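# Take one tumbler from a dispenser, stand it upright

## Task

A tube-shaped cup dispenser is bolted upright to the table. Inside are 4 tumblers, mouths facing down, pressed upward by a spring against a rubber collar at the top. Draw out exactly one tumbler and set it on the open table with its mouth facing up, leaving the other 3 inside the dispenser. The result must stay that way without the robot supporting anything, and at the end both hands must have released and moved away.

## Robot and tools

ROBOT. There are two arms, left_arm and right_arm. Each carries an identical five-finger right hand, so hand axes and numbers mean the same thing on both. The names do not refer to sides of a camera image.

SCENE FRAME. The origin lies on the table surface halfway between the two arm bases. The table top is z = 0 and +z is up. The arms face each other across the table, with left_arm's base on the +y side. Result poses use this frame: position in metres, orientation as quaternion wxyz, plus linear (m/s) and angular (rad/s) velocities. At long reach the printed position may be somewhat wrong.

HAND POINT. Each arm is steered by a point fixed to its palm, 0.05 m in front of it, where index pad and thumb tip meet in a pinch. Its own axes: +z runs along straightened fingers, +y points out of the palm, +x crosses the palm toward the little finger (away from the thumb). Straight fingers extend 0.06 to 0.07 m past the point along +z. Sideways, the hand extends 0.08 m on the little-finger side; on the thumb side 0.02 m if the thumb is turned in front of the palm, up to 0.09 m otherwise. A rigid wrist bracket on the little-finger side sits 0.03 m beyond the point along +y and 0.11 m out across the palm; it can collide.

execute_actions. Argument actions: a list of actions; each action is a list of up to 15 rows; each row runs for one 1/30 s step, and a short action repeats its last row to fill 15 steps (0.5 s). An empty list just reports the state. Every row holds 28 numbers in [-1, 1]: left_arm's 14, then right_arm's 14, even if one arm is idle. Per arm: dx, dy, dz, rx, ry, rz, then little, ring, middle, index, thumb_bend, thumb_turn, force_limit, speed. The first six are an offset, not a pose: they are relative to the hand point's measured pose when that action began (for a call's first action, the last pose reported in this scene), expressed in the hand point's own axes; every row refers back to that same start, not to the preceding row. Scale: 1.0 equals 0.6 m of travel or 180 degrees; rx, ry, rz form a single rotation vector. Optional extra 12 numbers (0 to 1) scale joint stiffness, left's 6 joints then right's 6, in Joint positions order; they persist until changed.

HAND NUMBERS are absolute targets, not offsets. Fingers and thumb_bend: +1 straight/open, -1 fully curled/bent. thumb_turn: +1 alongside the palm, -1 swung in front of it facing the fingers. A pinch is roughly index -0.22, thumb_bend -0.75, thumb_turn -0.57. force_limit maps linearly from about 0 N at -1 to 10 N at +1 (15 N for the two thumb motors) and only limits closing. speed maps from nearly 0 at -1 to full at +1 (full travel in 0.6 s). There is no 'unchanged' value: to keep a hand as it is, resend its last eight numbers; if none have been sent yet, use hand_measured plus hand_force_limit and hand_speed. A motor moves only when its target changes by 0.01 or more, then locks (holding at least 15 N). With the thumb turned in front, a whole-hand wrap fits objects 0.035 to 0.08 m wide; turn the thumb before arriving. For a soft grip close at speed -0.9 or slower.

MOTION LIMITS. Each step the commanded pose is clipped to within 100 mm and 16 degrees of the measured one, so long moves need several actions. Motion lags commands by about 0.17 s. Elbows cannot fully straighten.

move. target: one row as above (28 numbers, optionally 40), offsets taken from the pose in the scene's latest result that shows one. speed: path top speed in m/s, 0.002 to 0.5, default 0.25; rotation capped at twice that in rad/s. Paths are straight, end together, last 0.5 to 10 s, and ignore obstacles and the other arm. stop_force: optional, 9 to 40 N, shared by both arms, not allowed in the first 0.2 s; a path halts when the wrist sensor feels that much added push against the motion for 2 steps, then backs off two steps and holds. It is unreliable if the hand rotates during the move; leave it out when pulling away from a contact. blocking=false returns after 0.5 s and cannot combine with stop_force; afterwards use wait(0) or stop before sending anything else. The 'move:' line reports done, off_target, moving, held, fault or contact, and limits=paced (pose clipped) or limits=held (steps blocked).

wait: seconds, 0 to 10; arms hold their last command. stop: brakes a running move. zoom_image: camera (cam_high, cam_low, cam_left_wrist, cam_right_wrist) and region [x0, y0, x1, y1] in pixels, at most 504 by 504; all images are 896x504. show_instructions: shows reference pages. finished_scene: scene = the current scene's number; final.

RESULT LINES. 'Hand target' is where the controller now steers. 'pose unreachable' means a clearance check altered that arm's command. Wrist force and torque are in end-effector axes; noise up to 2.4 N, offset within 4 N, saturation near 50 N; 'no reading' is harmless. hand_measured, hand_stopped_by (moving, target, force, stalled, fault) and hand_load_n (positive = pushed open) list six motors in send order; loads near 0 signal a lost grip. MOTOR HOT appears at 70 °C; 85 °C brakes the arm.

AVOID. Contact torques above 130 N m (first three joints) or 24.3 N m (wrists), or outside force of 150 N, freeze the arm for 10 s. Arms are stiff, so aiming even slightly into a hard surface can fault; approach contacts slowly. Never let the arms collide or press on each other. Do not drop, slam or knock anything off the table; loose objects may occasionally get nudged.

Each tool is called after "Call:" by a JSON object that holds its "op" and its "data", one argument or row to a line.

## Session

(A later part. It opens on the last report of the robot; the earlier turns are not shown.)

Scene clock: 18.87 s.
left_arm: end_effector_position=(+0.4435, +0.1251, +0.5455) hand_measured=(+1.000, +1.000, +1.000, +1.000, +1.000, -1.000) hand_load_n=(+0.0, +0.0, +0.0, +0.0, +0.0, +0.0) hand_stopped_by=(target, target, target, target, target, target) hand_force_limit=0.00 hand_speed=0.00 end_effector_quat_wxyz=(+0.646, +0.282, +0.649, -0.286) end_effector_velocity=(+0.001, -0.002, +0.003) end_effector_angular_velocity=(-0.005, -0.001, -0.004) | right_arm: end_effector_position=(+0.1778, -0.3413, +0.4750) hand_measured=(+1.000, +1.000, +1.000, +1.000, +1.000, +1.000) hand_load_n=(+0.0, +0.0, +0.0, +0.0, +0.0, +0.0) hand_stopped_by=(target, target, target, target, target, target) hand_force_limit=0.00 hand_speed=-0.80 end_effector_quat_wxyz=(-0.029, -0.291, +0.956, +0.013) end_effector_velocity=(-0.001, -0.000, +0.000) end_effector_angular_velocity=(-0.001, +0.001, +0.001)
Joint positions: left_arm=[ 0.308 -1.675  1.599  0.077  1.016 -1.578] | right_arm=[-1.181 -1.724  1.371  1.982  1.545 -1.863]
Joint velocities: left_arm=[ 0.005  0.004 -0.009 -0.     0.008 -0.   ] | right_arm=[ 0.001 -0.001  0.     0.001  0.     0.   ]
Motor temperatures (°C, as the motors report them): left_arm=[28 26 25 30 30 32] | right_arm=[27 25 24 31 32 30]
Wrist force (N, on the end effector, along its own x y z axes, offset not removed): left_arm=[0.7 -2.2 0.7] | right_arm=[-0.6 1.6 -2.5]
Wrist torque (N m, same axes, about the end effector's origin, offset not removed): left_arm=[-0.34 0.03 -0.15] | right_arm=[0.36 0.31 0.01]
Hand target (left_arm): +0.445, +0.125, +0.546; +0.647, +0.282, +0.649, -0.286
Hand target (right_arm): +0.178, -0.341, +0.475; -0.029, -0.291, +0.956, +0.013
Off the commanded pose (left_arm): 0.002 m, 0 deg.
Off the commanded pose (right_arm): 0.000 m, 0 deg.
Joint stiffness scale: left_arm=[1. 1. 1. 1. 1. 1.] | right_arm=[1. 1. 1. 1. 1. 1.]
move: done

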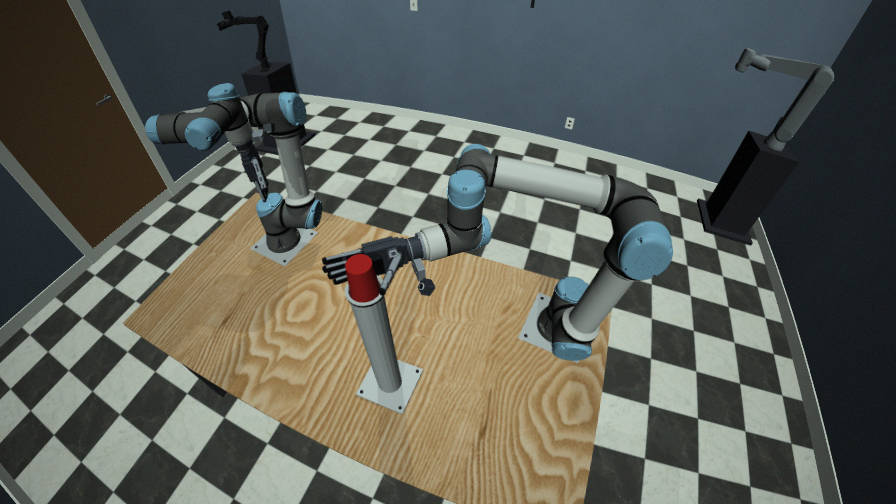

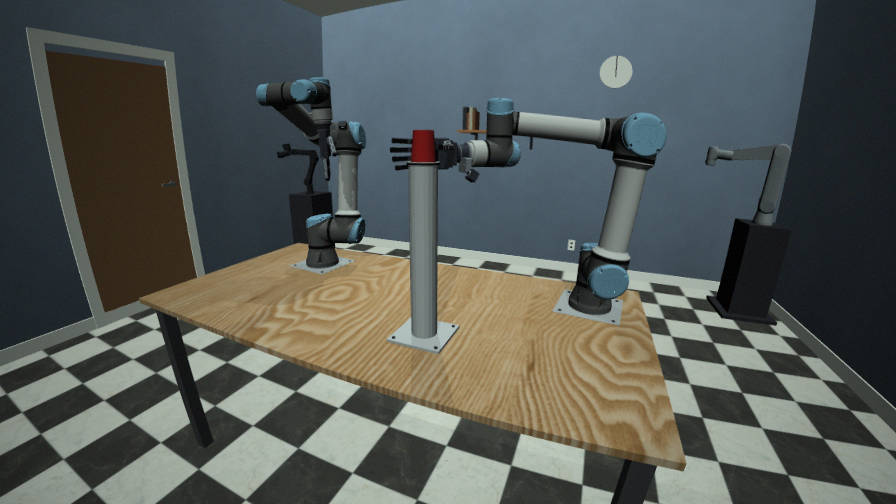

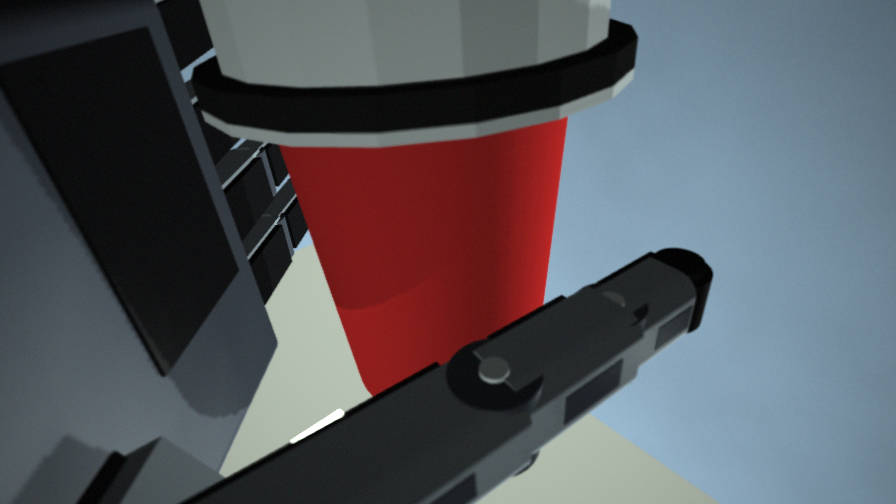

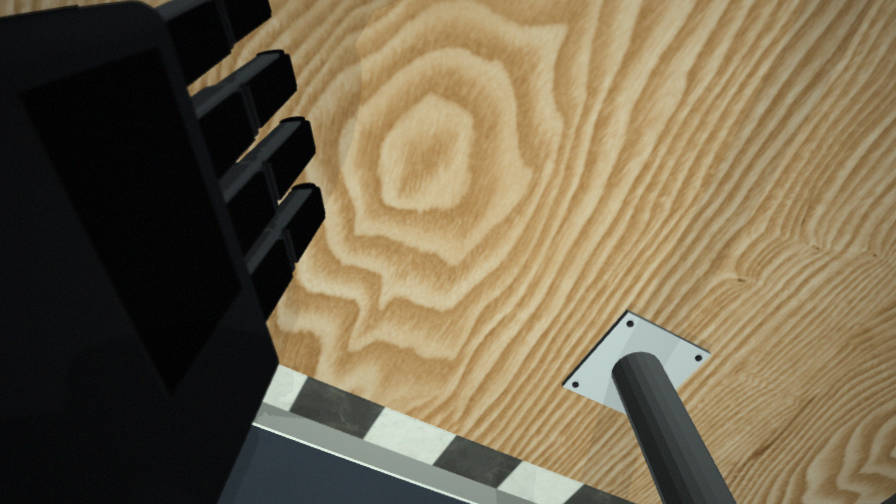

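Call:
{"op": "move", "data": {
  "target": [0,0,0.018,0,0,0,1,1,1,1,1,-1,0,0,0,0,0,0,0,0,1,1,1,1,1,1,0,-0.8],
  "speed": 0.03
}}

Call:
{"op": "move", "data": {
  "target": [0,0,0,0,0,0,1,1,-1,-1,-1,-1,1,-0.5,0,0,0,0,0,0,1,1,1,1,1,1,0,-0.8]
}}

Call:
{"op": "move", "data": {
  "target": [-0.28,0,0,0,0,0,1,1,-1,-1,-1,-1,1,-0.5,0,0,0,0,0,0,1,1,1,1,1,1,0,-0.8],
  "speed": 0.05
}}

Call:
{"op": "move", "data": {
  "target": [0,0.34,-0.25,0,0,0,1,1,-1,-1,-1,-1,1,-0.5,0,0,0,0,0,0,1,1,1,1,1,1,0,-0.8]
}}

Call:
{"op": "move", "data": {
  "target": [1,0,0,0,0,0.999,1,1,-1,-1,-1,-1,1,-0.5,0,0,0,0,0,0,1,1,1,1,1,1,0,-0.8],
  "speed": 0.4
}}

Scene clock: 26.93 s.
left_arm: end_effector_position=(+0.4493, +0.1169, +0.5447) hand_measured=(+1.000, +1.000, +1.000, +1.000, +1.000, -1.000) hand_load_n=(+0.0, +0.0, +0.0, +0.0, +0.0, +0.0) hand_stopped_by=(target, target, target, target, target, target) hand_force_limit=0.00 hand_speed=0.00 end_effector_quat_wxyz=(+0.646, +0.283, +0.649, -0.286) end_effector_velocity=(+0.002, -0.001, +0.001) end_effector_angular_velocity=(-0.001, -0.000, -0.000) | right_arm: end_effector_position=(+0.1778, -0.3413, +0.4750) hand_measured=(+1.000, +1.000, +1.000, +1.000, +1.000, +1.000) hand_load_n=(+0.0, +0.0, +0.0, +0.0, +0.0, +0.0) hand_stopped_by=(target, target, target, target, target, target) hand_force_limit=0.00 hand_speed=-0.80 end_effector_quat_wxyz=(-0.029, -0.291, +0.956, +0.013) end_effector_velocity=(+0.000, +0.000, +0.000) end_effector_angular_velocity=(+0.001, -0.000, -0.001)
Joint positions: left_arm=[ 0.321 -1.65   1.578  0.075  1.03  -1.578] | right_arm=[-1.181 -1.724  1.371  1.982  1.545 -1.863]
Joint velocities: left_arm=[ 0.005  0.004 -0.006  0.     0.006  0.   ] | right_arm=[-0.001 -0.    -0.     0.    -0.001 -0.   ]
Motor temperatures (°C, as the motors report them): left_arm=[28 26 25 30 30 32] | right_arm=[27 25 24 31 32 30]
Wrist force (N, on the end effector, along its own x y z axes, offset not removed): left_arm=[2.0 -1.0 -0.3] | right_arm=[-0.9 -4.2 2.6]
Wrist torque (N m, same axes, about the end effector's origin, offset not removed): left_arm=[-0.05 -0.20 0.07] | right_arm=[-0.75 -0.08 -0.38]
Hand target (left_arm): +0.451, +0.117, +0.546; +0.646, +0.282, +0.649, -0.286
Hand target (right_arm): +0.178, -0.341, +0.475; -0.029, -0.291, +0.956, +0.013
Off the commanded pose (left_arm): 0.002 m, 0 deg.
Off the commanded pose (right_arm): 0.000 m, 0 deg.
Joint stiffness scale: left_arm=[1. 1. 1. 1. 1. 1.] | right_arm=[1. 1. 1. 1. 1. 1.]
move: done

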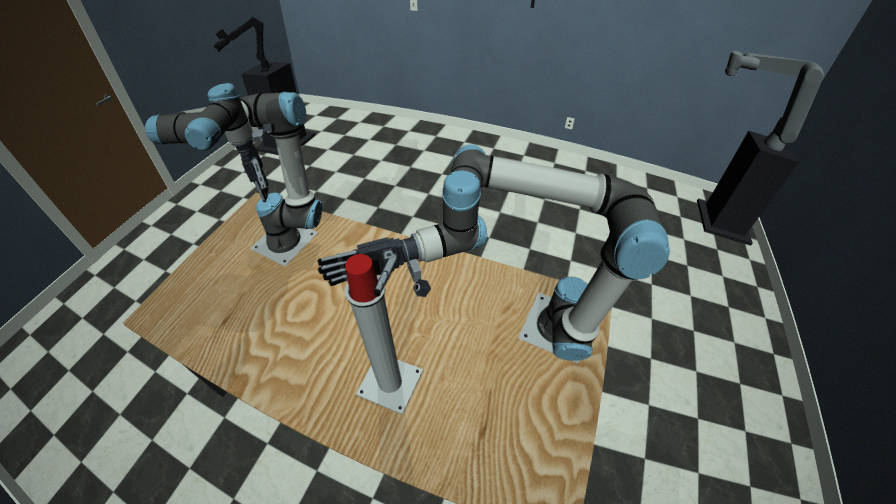

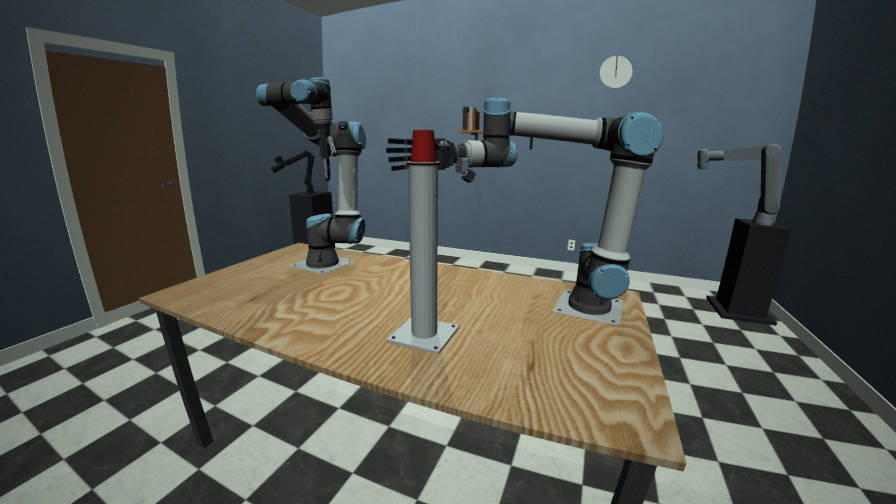

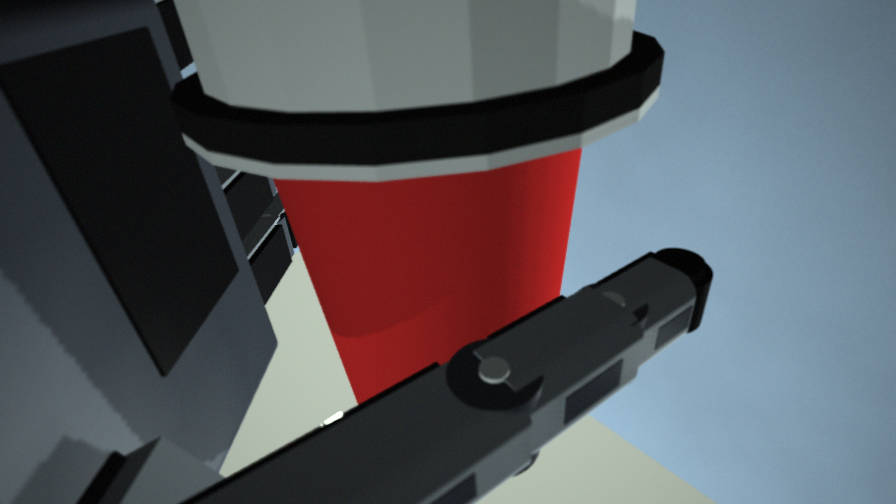

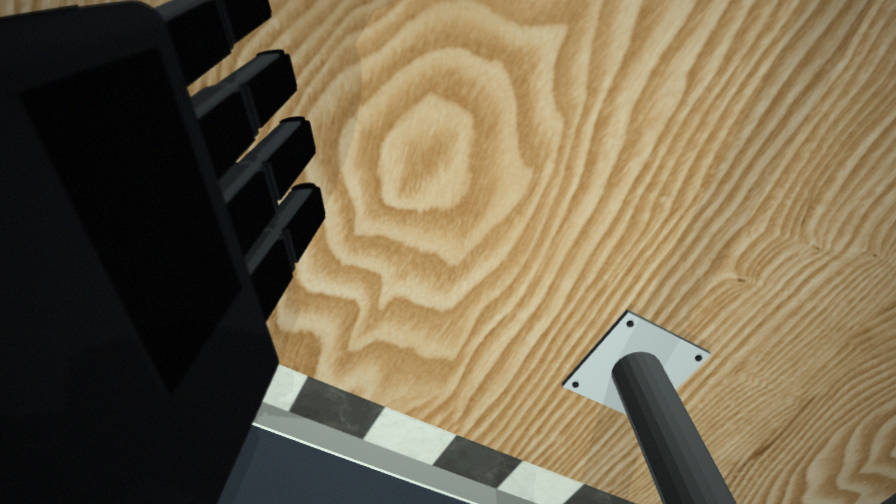

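Scene clock: 28.47 s.
left_arm: end_effector_position=(+0.4493, +0.1168, +0.5448) hand_measured=(+1.000, +1.000, +0.018, -0.012, +0.390, -1.000) hand_load_n=(+0.0, +0.0, +9.5, +11.0, +17.0, +0.0) hand_stopped_by=(target, target, force, force, force, target) hand_force_limit=1.00 hand_speed=-0.50 end_effector_quat_wxyz=(+0.646, +0.283, +0.649, -0.286) end_effector_velocity=(-0.000, -0.000, -0.000) end_effector_angular_velocity=(+0.000, +0.000, -0.001) | right_arm: end_effector_position=(+0.1778, -0.3413, +0.4750) hand_measured=(+1.000, +1.000, +1.000, +1.000, +1.000, +1.000) hand_load_n=(+0.0, +0.0, +0.0, +0.0, +0.0, +0.0) hand_stopped_by=(target, target, target, target, target, target) hand_force_limit=0.00 hand_speed=-0.80 end_effector_quat_wxyz=(-0.029, -0.291, +0.956, +0.013) end_effector_velocity=(+0.000, -0.000, -0.000) end_effector_angular_velocity=(-0.001, -0.001, +0.000)
Joint positions: left_arm=[ 0.321 -1.65   1.578  0.075  1.03  -1.578] | right_arm=[-1.181 -1.724  1.371  1.982  1.545 -1.863]
Joint velocities: left_arm=[-0.001 -0.    -0.     0.     0.    -0.   ] | right_arm=[-0.    -0.    -0.     0.     0.002 -0.   ]
Motor temperatures (°C, as the motors report them): left_arm=[28 26 25 30 30 32] | right_arm=[27 25 24 31 32 30]
Wrist force (N, on the end effector, along its own x y z axes, offset not removed): left_arm=[-1.8 -1.6 -3.1] | right_arm=[0.1 -2.8 1.3]
Wrist torque (N m, same axes, about the end effector's origin, offset not removed): left_arm=[-0.08 0.39 -0.19] | right_arm=[-0.65 0.06 -0.20]
Hand target (left_arm): +0.449, +0.117, +0.545; +0.646, +0.283, +0.649, -0.286
Hand target (right_arm): +0.178, -0.341, +0.475; -0.029, -0.291, +0.956, +0.013
Off the commanded pose (left_arm): 0.000 m, 0 deg.
Off the commanded pose (right_arm): 0.000 m, 0 deg.
Joint stiffness scale: left_arm=[1. 1. 1. 1. 1. 1.] | right_arm=[1. 1. 1. 1. 1. 1.]
move: done

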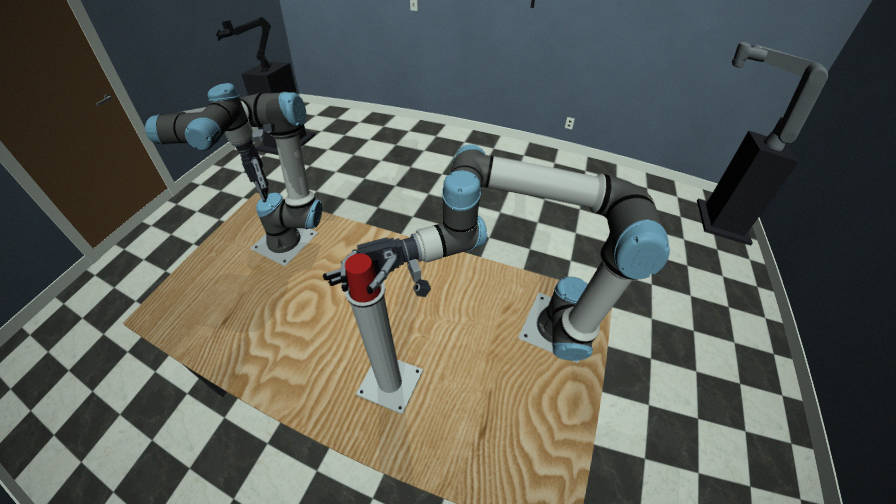

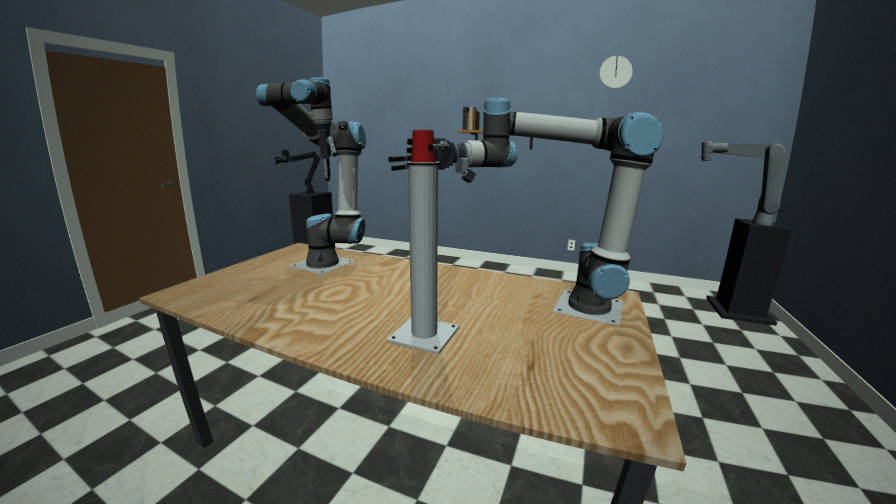

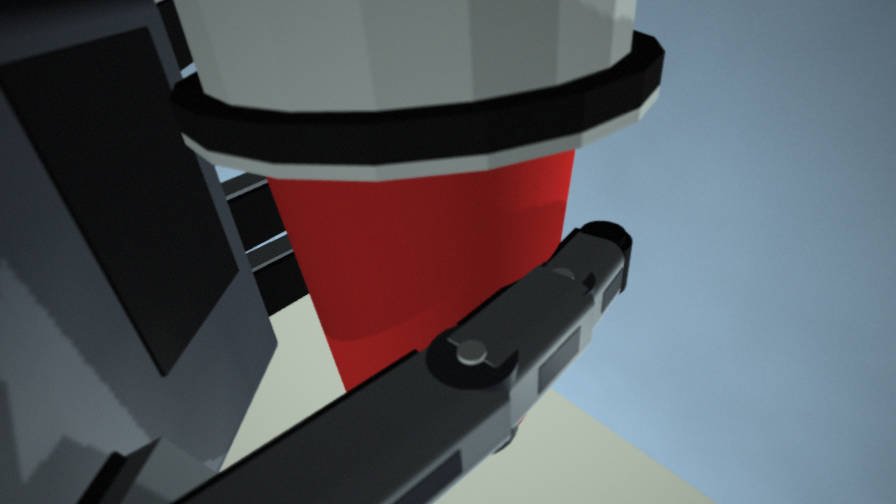

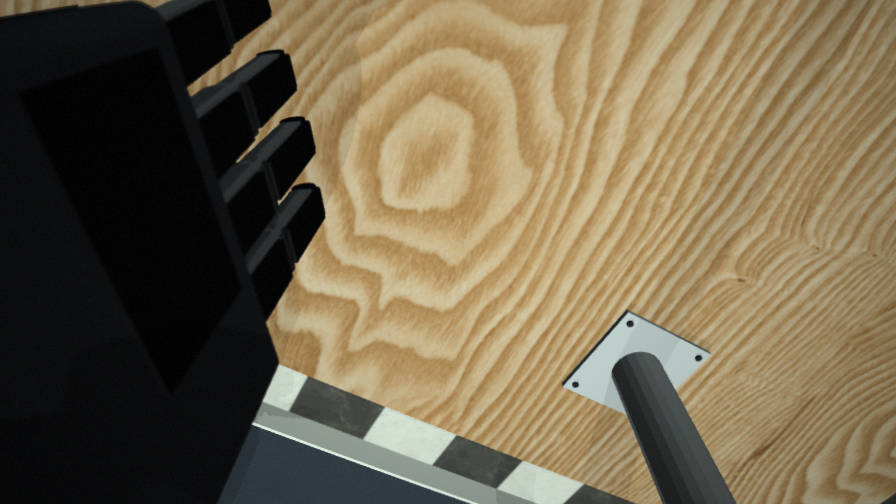

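Scene clock: 32.27 s.
left_arm: end_effector_position=(+0.4491, +0.1169, +0.7124) hand_measured=(+1.000, +1.000, +0.018, -0.012, +0.390, -1.000) hand_load_n=(+0.0, +0.0, +9.5, +11.0, +17.0, +0.0) hand_stopped_by=(target, target, force, force, force, target) hand_force_limit=1.00 hand_speed=-0.50 end_effector_quat_wxyz=(+0.646, +0.284, +0.648, -0.287) end_effector_velocity=(+0.000, -0.001, +0.001) end_effector_angular_velocity=(+0.012, +0.003, +0.001) | right_arm: end_effector_position=(+0.1778, -0.3413, +0.4750) hand_measured=(+1.000, +1.000, +1.000, +1.000, +1.000, +1.000) hand_load_n=(+0.0, +0.0, +0.0, +0.0, +0.0, +0.0) hand_stopped_by=(target, target, target, target, target, target) hand_force_limit=0.00 hand_speed=-0.80 end_effector_quat_wxyz=(-0.029, -0.291, +0.956, +0.013) end_effector_velocity=(-0.000, +0.000, -0.000) end_effector_angular_velocity=(-0.001, -0.001, +0.000)
Joint positions: left_arm=[ 0.321 -1.532  1.013  0.52   1.033 -1.577] | right_arm=[-1.181 -1.724  1.371  1.982  1.545 -1.863]
Joint velocities: left_arm=[ 0.     0.009 -0.02   0.024 -0.001 -0.001] | right_arm=[ 0.001 -0.     0.    -0.     0.001  0.001]
Motor temperatures (°C, as the motors report them): left_arm=[28 26 25 30 30 32] | right_arm=[27 25 24 31 32 30]
Wrist force (N, on the end effector, along its own x y z axes, offset not removed): left_arm=[0.5 -0.7 -2.0] | right_arm=[4.9 -2.6 -2.7]
Wrist torque (N m, same axes, about the end effector's origin, offset not removed): left_arm=[0.01 0.22 -0.03] | right_arm=[-0.03 -0.32 0.08]
Hand target (left_arm): +0.450, +0.117, +0.713; +0.646, +0.283, +0.649, -0.286
Hand target (right_arm): +0.178, -0.341, +0.475; -0.029, -0.291, +0.956, +0.013
Off the commanded pose (left_arm): 0.001 m, 0 deg.
Off the commanded pose (right_arm): 0.000 m, 0 deg.
Joint stiffness scale: left_arm=[1. 1. 1. 1. 1. 1.] | right_arm=[1. 1. 1. 1. 1. 1.]
move: done

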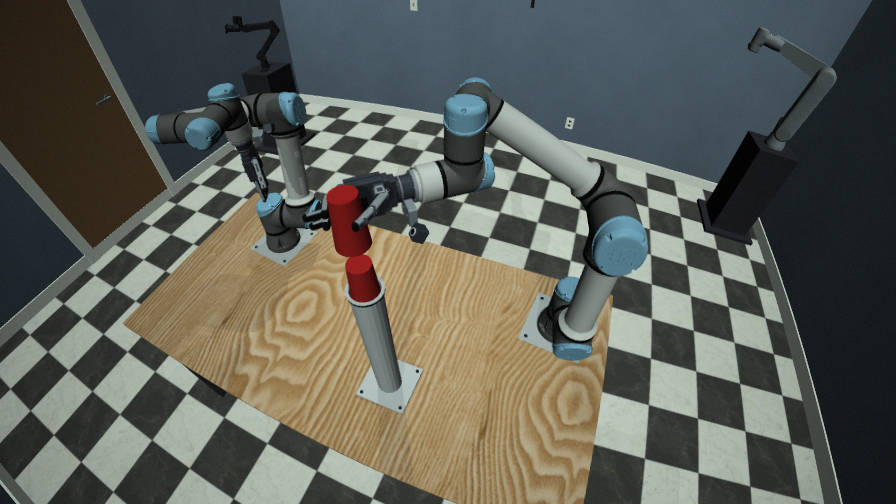

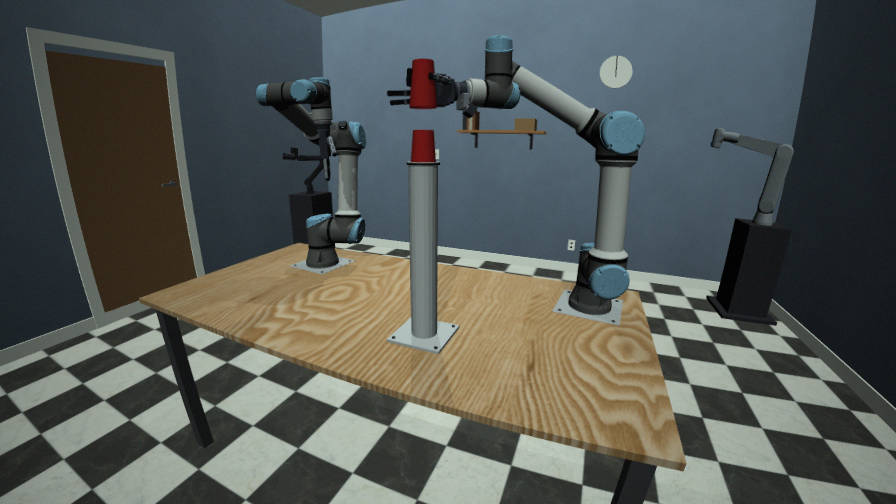

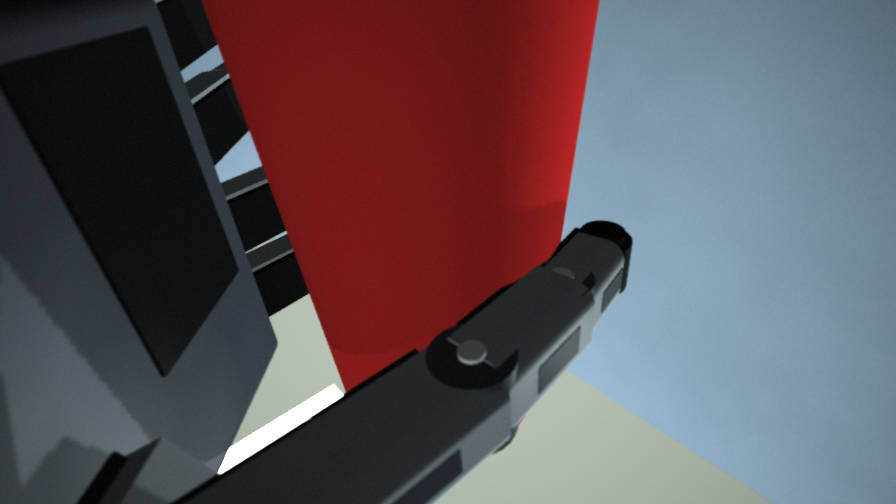

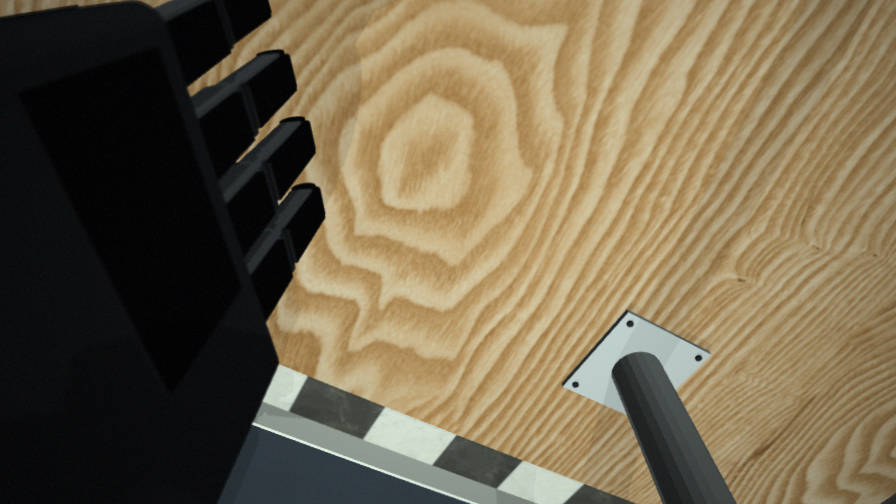

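Scene clock: 34.03 s.
left_arm: end_effector_position=(+0.4976, +0.3650, +0.7134) hand_measured=(+1.000, +1.000, +0.018, -0.012, +0.390, -1.000) hand_load_n=(+0.0, +0.0, +9.5, +11.0, +17.0, +0.0) hand_stopped_by=(target, target, force, force, force, target) hand_force_limit=1.00 hand_speed=-0.50 end_effector_quat_wxyz=(+0.647, +0.283, +0.647, -0.287) end_effector_velocity=(-0.001, -0.003, -0.000) end_effector_angular_velocity=(+0.000, -0.002, -0.026) | right_arm: end_effector_position=(+0.1778, -0.3413, +0.4750) hand_measured=(+1.000, +1.000, +1.000, +1.000, +1.000, +1.000) hand_load_n=(+0.0, +0.0, +0.0, +0.0, +0.0, +0.0) hand_stopped_by=(target, target, target, target, target, target) hand_force_limit=0.00 hand_speed=-0.80 end_effector_quat_wxyz=(-0.029, -0.291, +0.956, +0.013) end_effector_velocity=(-0.001, -0.000, +0.000) end_effector_angular_velocity=(-0.001, +0.001, +0.001)
Joint positions: left_arm=[ 0.863 -1.827  1.266  0.559  1.573 -1.576] | right_arm=[-1.181 -1.724  1.371  1.982  1.545 -1.863]
Joint velocities: left_arm=[ 0.015  0.003  0.    -0.005  0.041  0.002] | right_arm=[ 0.001 -0.    -0.     0.001  0.001 -0.   ]
Motor temperatures (°C, as the motors report them): left_arm=[28 26 25 30 30 32] | right_arm=[27 25 24 31 32 30]
Wrist force (N, on the end effector, along its own x y z axes, offset not removed): left_arm=[-1.8 -0.8 -1.8] | right_arm=[0.1 -2.4 0.1]
Wrist torque (N m, same axes, about the end effector's origin, offset not removed): left_arm=[0.03 0.58 -0.22] | right_arm=[-0.27 -0.18 -0.08]
Hand target (left_arm): +0.499, +0.365, +0.712; +0.646, +0.284, +0.648, -0.287
Hand target (right_arm): +0.178, -0.341, +0.475; -0.029, -0.291, +0.956, +0.013
Off the commanded pose (left_arm): 0.002 m, 0 deg.
Off the commanded pose (right_arm): 0.000 m, 0 deg.
Joint stiffness scale: left_arm=[1. 1. 1. 1. 1. 1.] | right_arm=[1. 1. 1. 1. 1. 1.]
move: done

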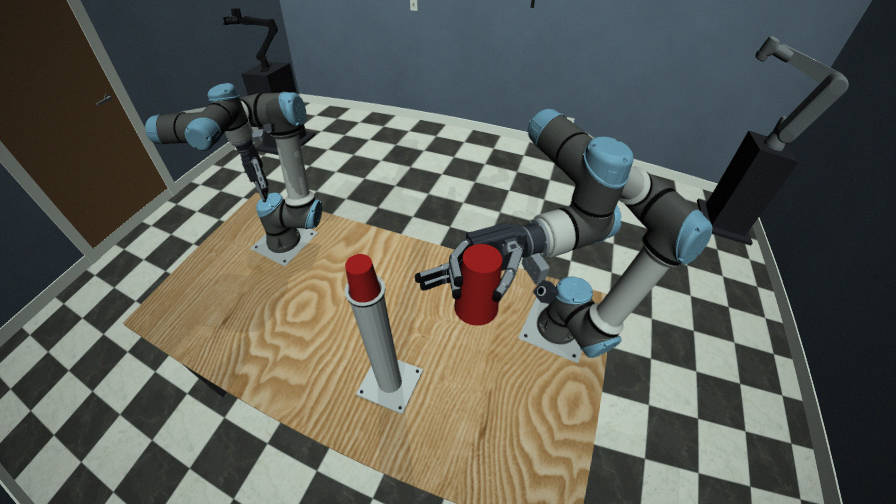

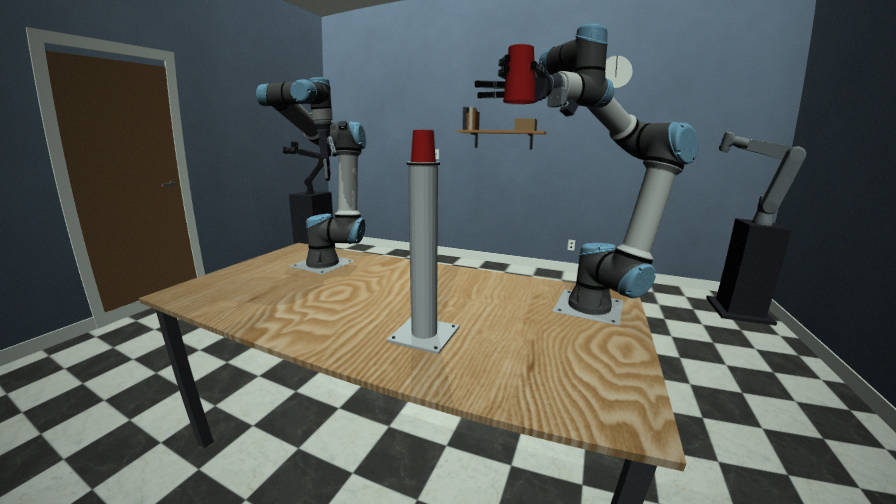

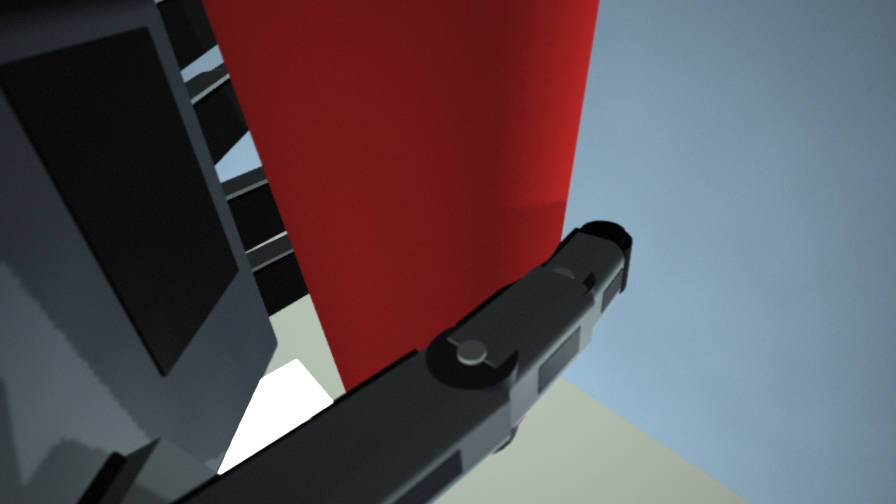

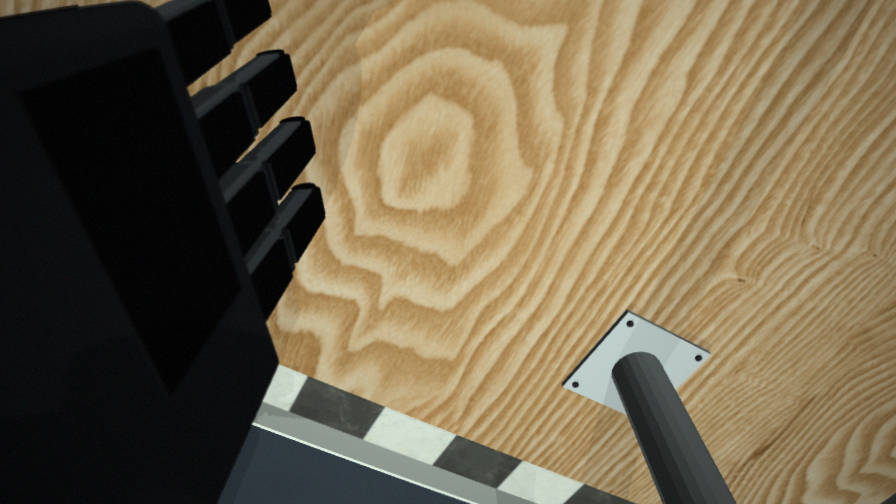

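Scene clock: 38.77 s.
left_arm: end_effector_position=(+0.4974, +0.3628, +0.1149) hand_measured=(+1.000, +1.000, +0.018, -0.012, +0.390, -1.000) hand_load_n=(+0.0, +0.0, +9.5, +11.5, +17.0, +0.5) hand_stopped_by=(target, target, force, force, force, target) hand_force_limit=1.00 hand_speed=-0.50 end_effector_quat_wxyz=(+0.288, +0.648, -0.281, +0.647) end_effector_velocity=(+0.001, -0.000, -0.000) end_effector_angular_velocity=(+0.004, -0.015, +0.003) | right_arm: end_effector_position=(+0.1778, -0.3413, +0.4750) hand_measured=(+1.000, +1.000, +1.000, +1.000, +1.000, +1.000) hand_load_n=(+0.0, +0.0, +0.0, +0.0, +0.0, +0.0) hand_stopped_by=(target, target, target, target, target, target) hand_force_limit=0.00 hand_speed=-0.80 end_effector_quat_wxyz=(-0.029, -0.291, +0.956, +0.013) end_effector_velocity=(+0.001, +0.000, -0.000) end_effector_angular_velocity=(+0.001, -0.001, -0.002)
Joint positions: left_arm=[ 1.298 -1.33   2.336 -1.009  2.006  1.56 ] | right_arm=[-1.181 -1.724  1.371  1.982  1.545 -1.863]
Joint velocities: left_arm=[-0.001  0.003  0.002 -0.013 -0.004  0.011] | right_arm=[-0.001 -0.    -0.    -0.001 -0.001  0.001]
Motor temperatures (°C, as the motors report them): left_arm=[28 26 25 30 30 32] | right_arm=[27 25 24 31 32 30]
Wrist force (N, on the end effector, along its own x y z axes, offset not removed): left_arm=[-0.1 -0.7 -1.3] | right_arm=[-0.6 -1.4 3.6]
Wrist torque (N m, same axes, about the end effector's origin, offset not removed): left_arm=[-0.04 0.15 0.04] | right_arm=[-0.42 -0.06 -0.25]
Hand target (left_arm): +0.496, +0.362, +0.113; +0.288, +0.648, -0.282, +0.647
Hand target (right_arm): +0.178, -0.341, +0.475; -0.029, -0.291, +0.956, +0.013
Off the commanded pose (left_arm): 0.002 m, 0 deg.
Off the commanded pose (right_arm): 0.000 m, 0 deg.
Joint stiffness scale: left_arm=[1. 1. 1. 1. 1. 1.] | right_arm=[1. 1. 1. 1. 1. 1.]
move: done

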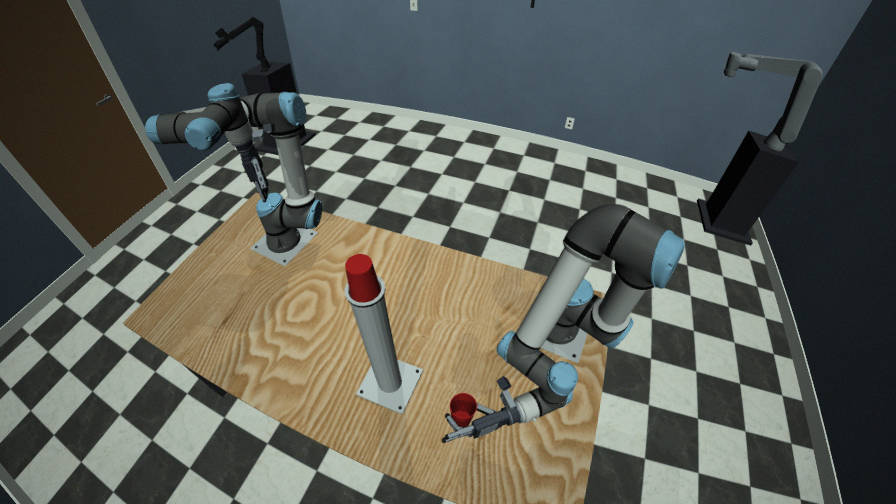

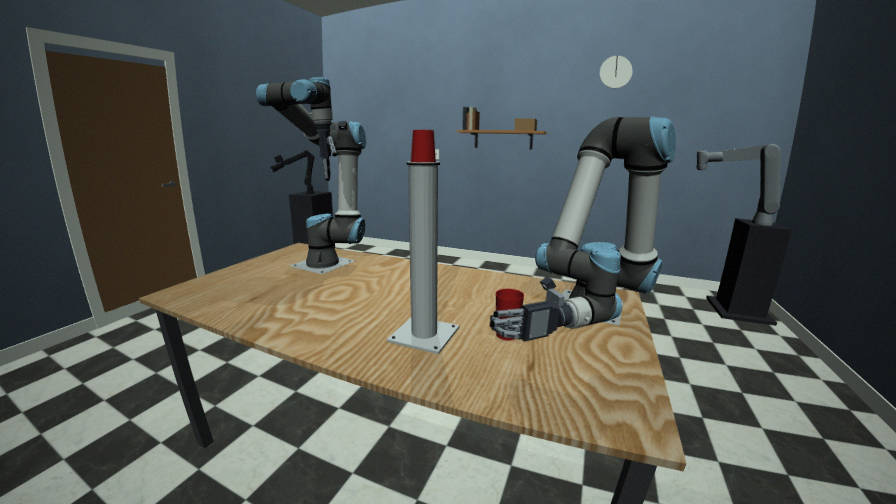

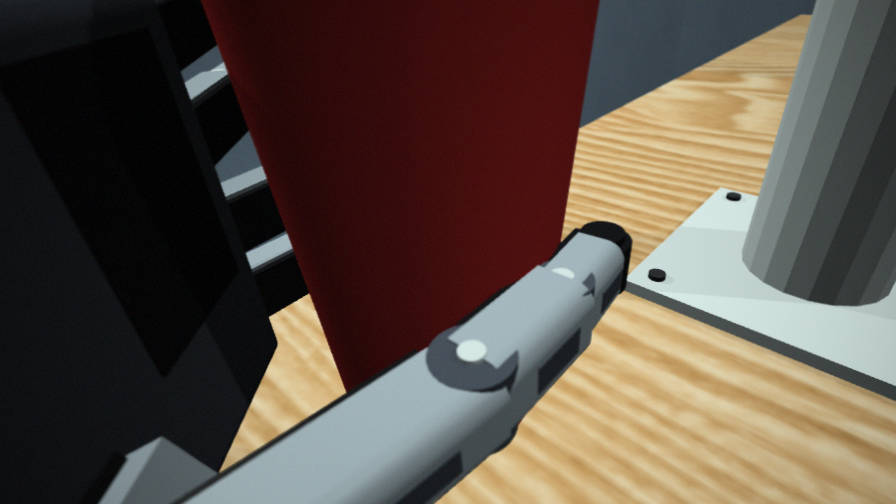

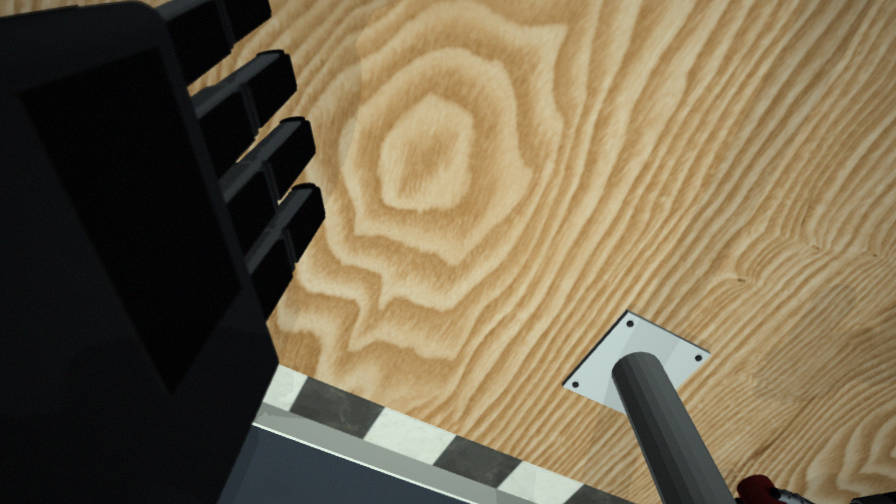

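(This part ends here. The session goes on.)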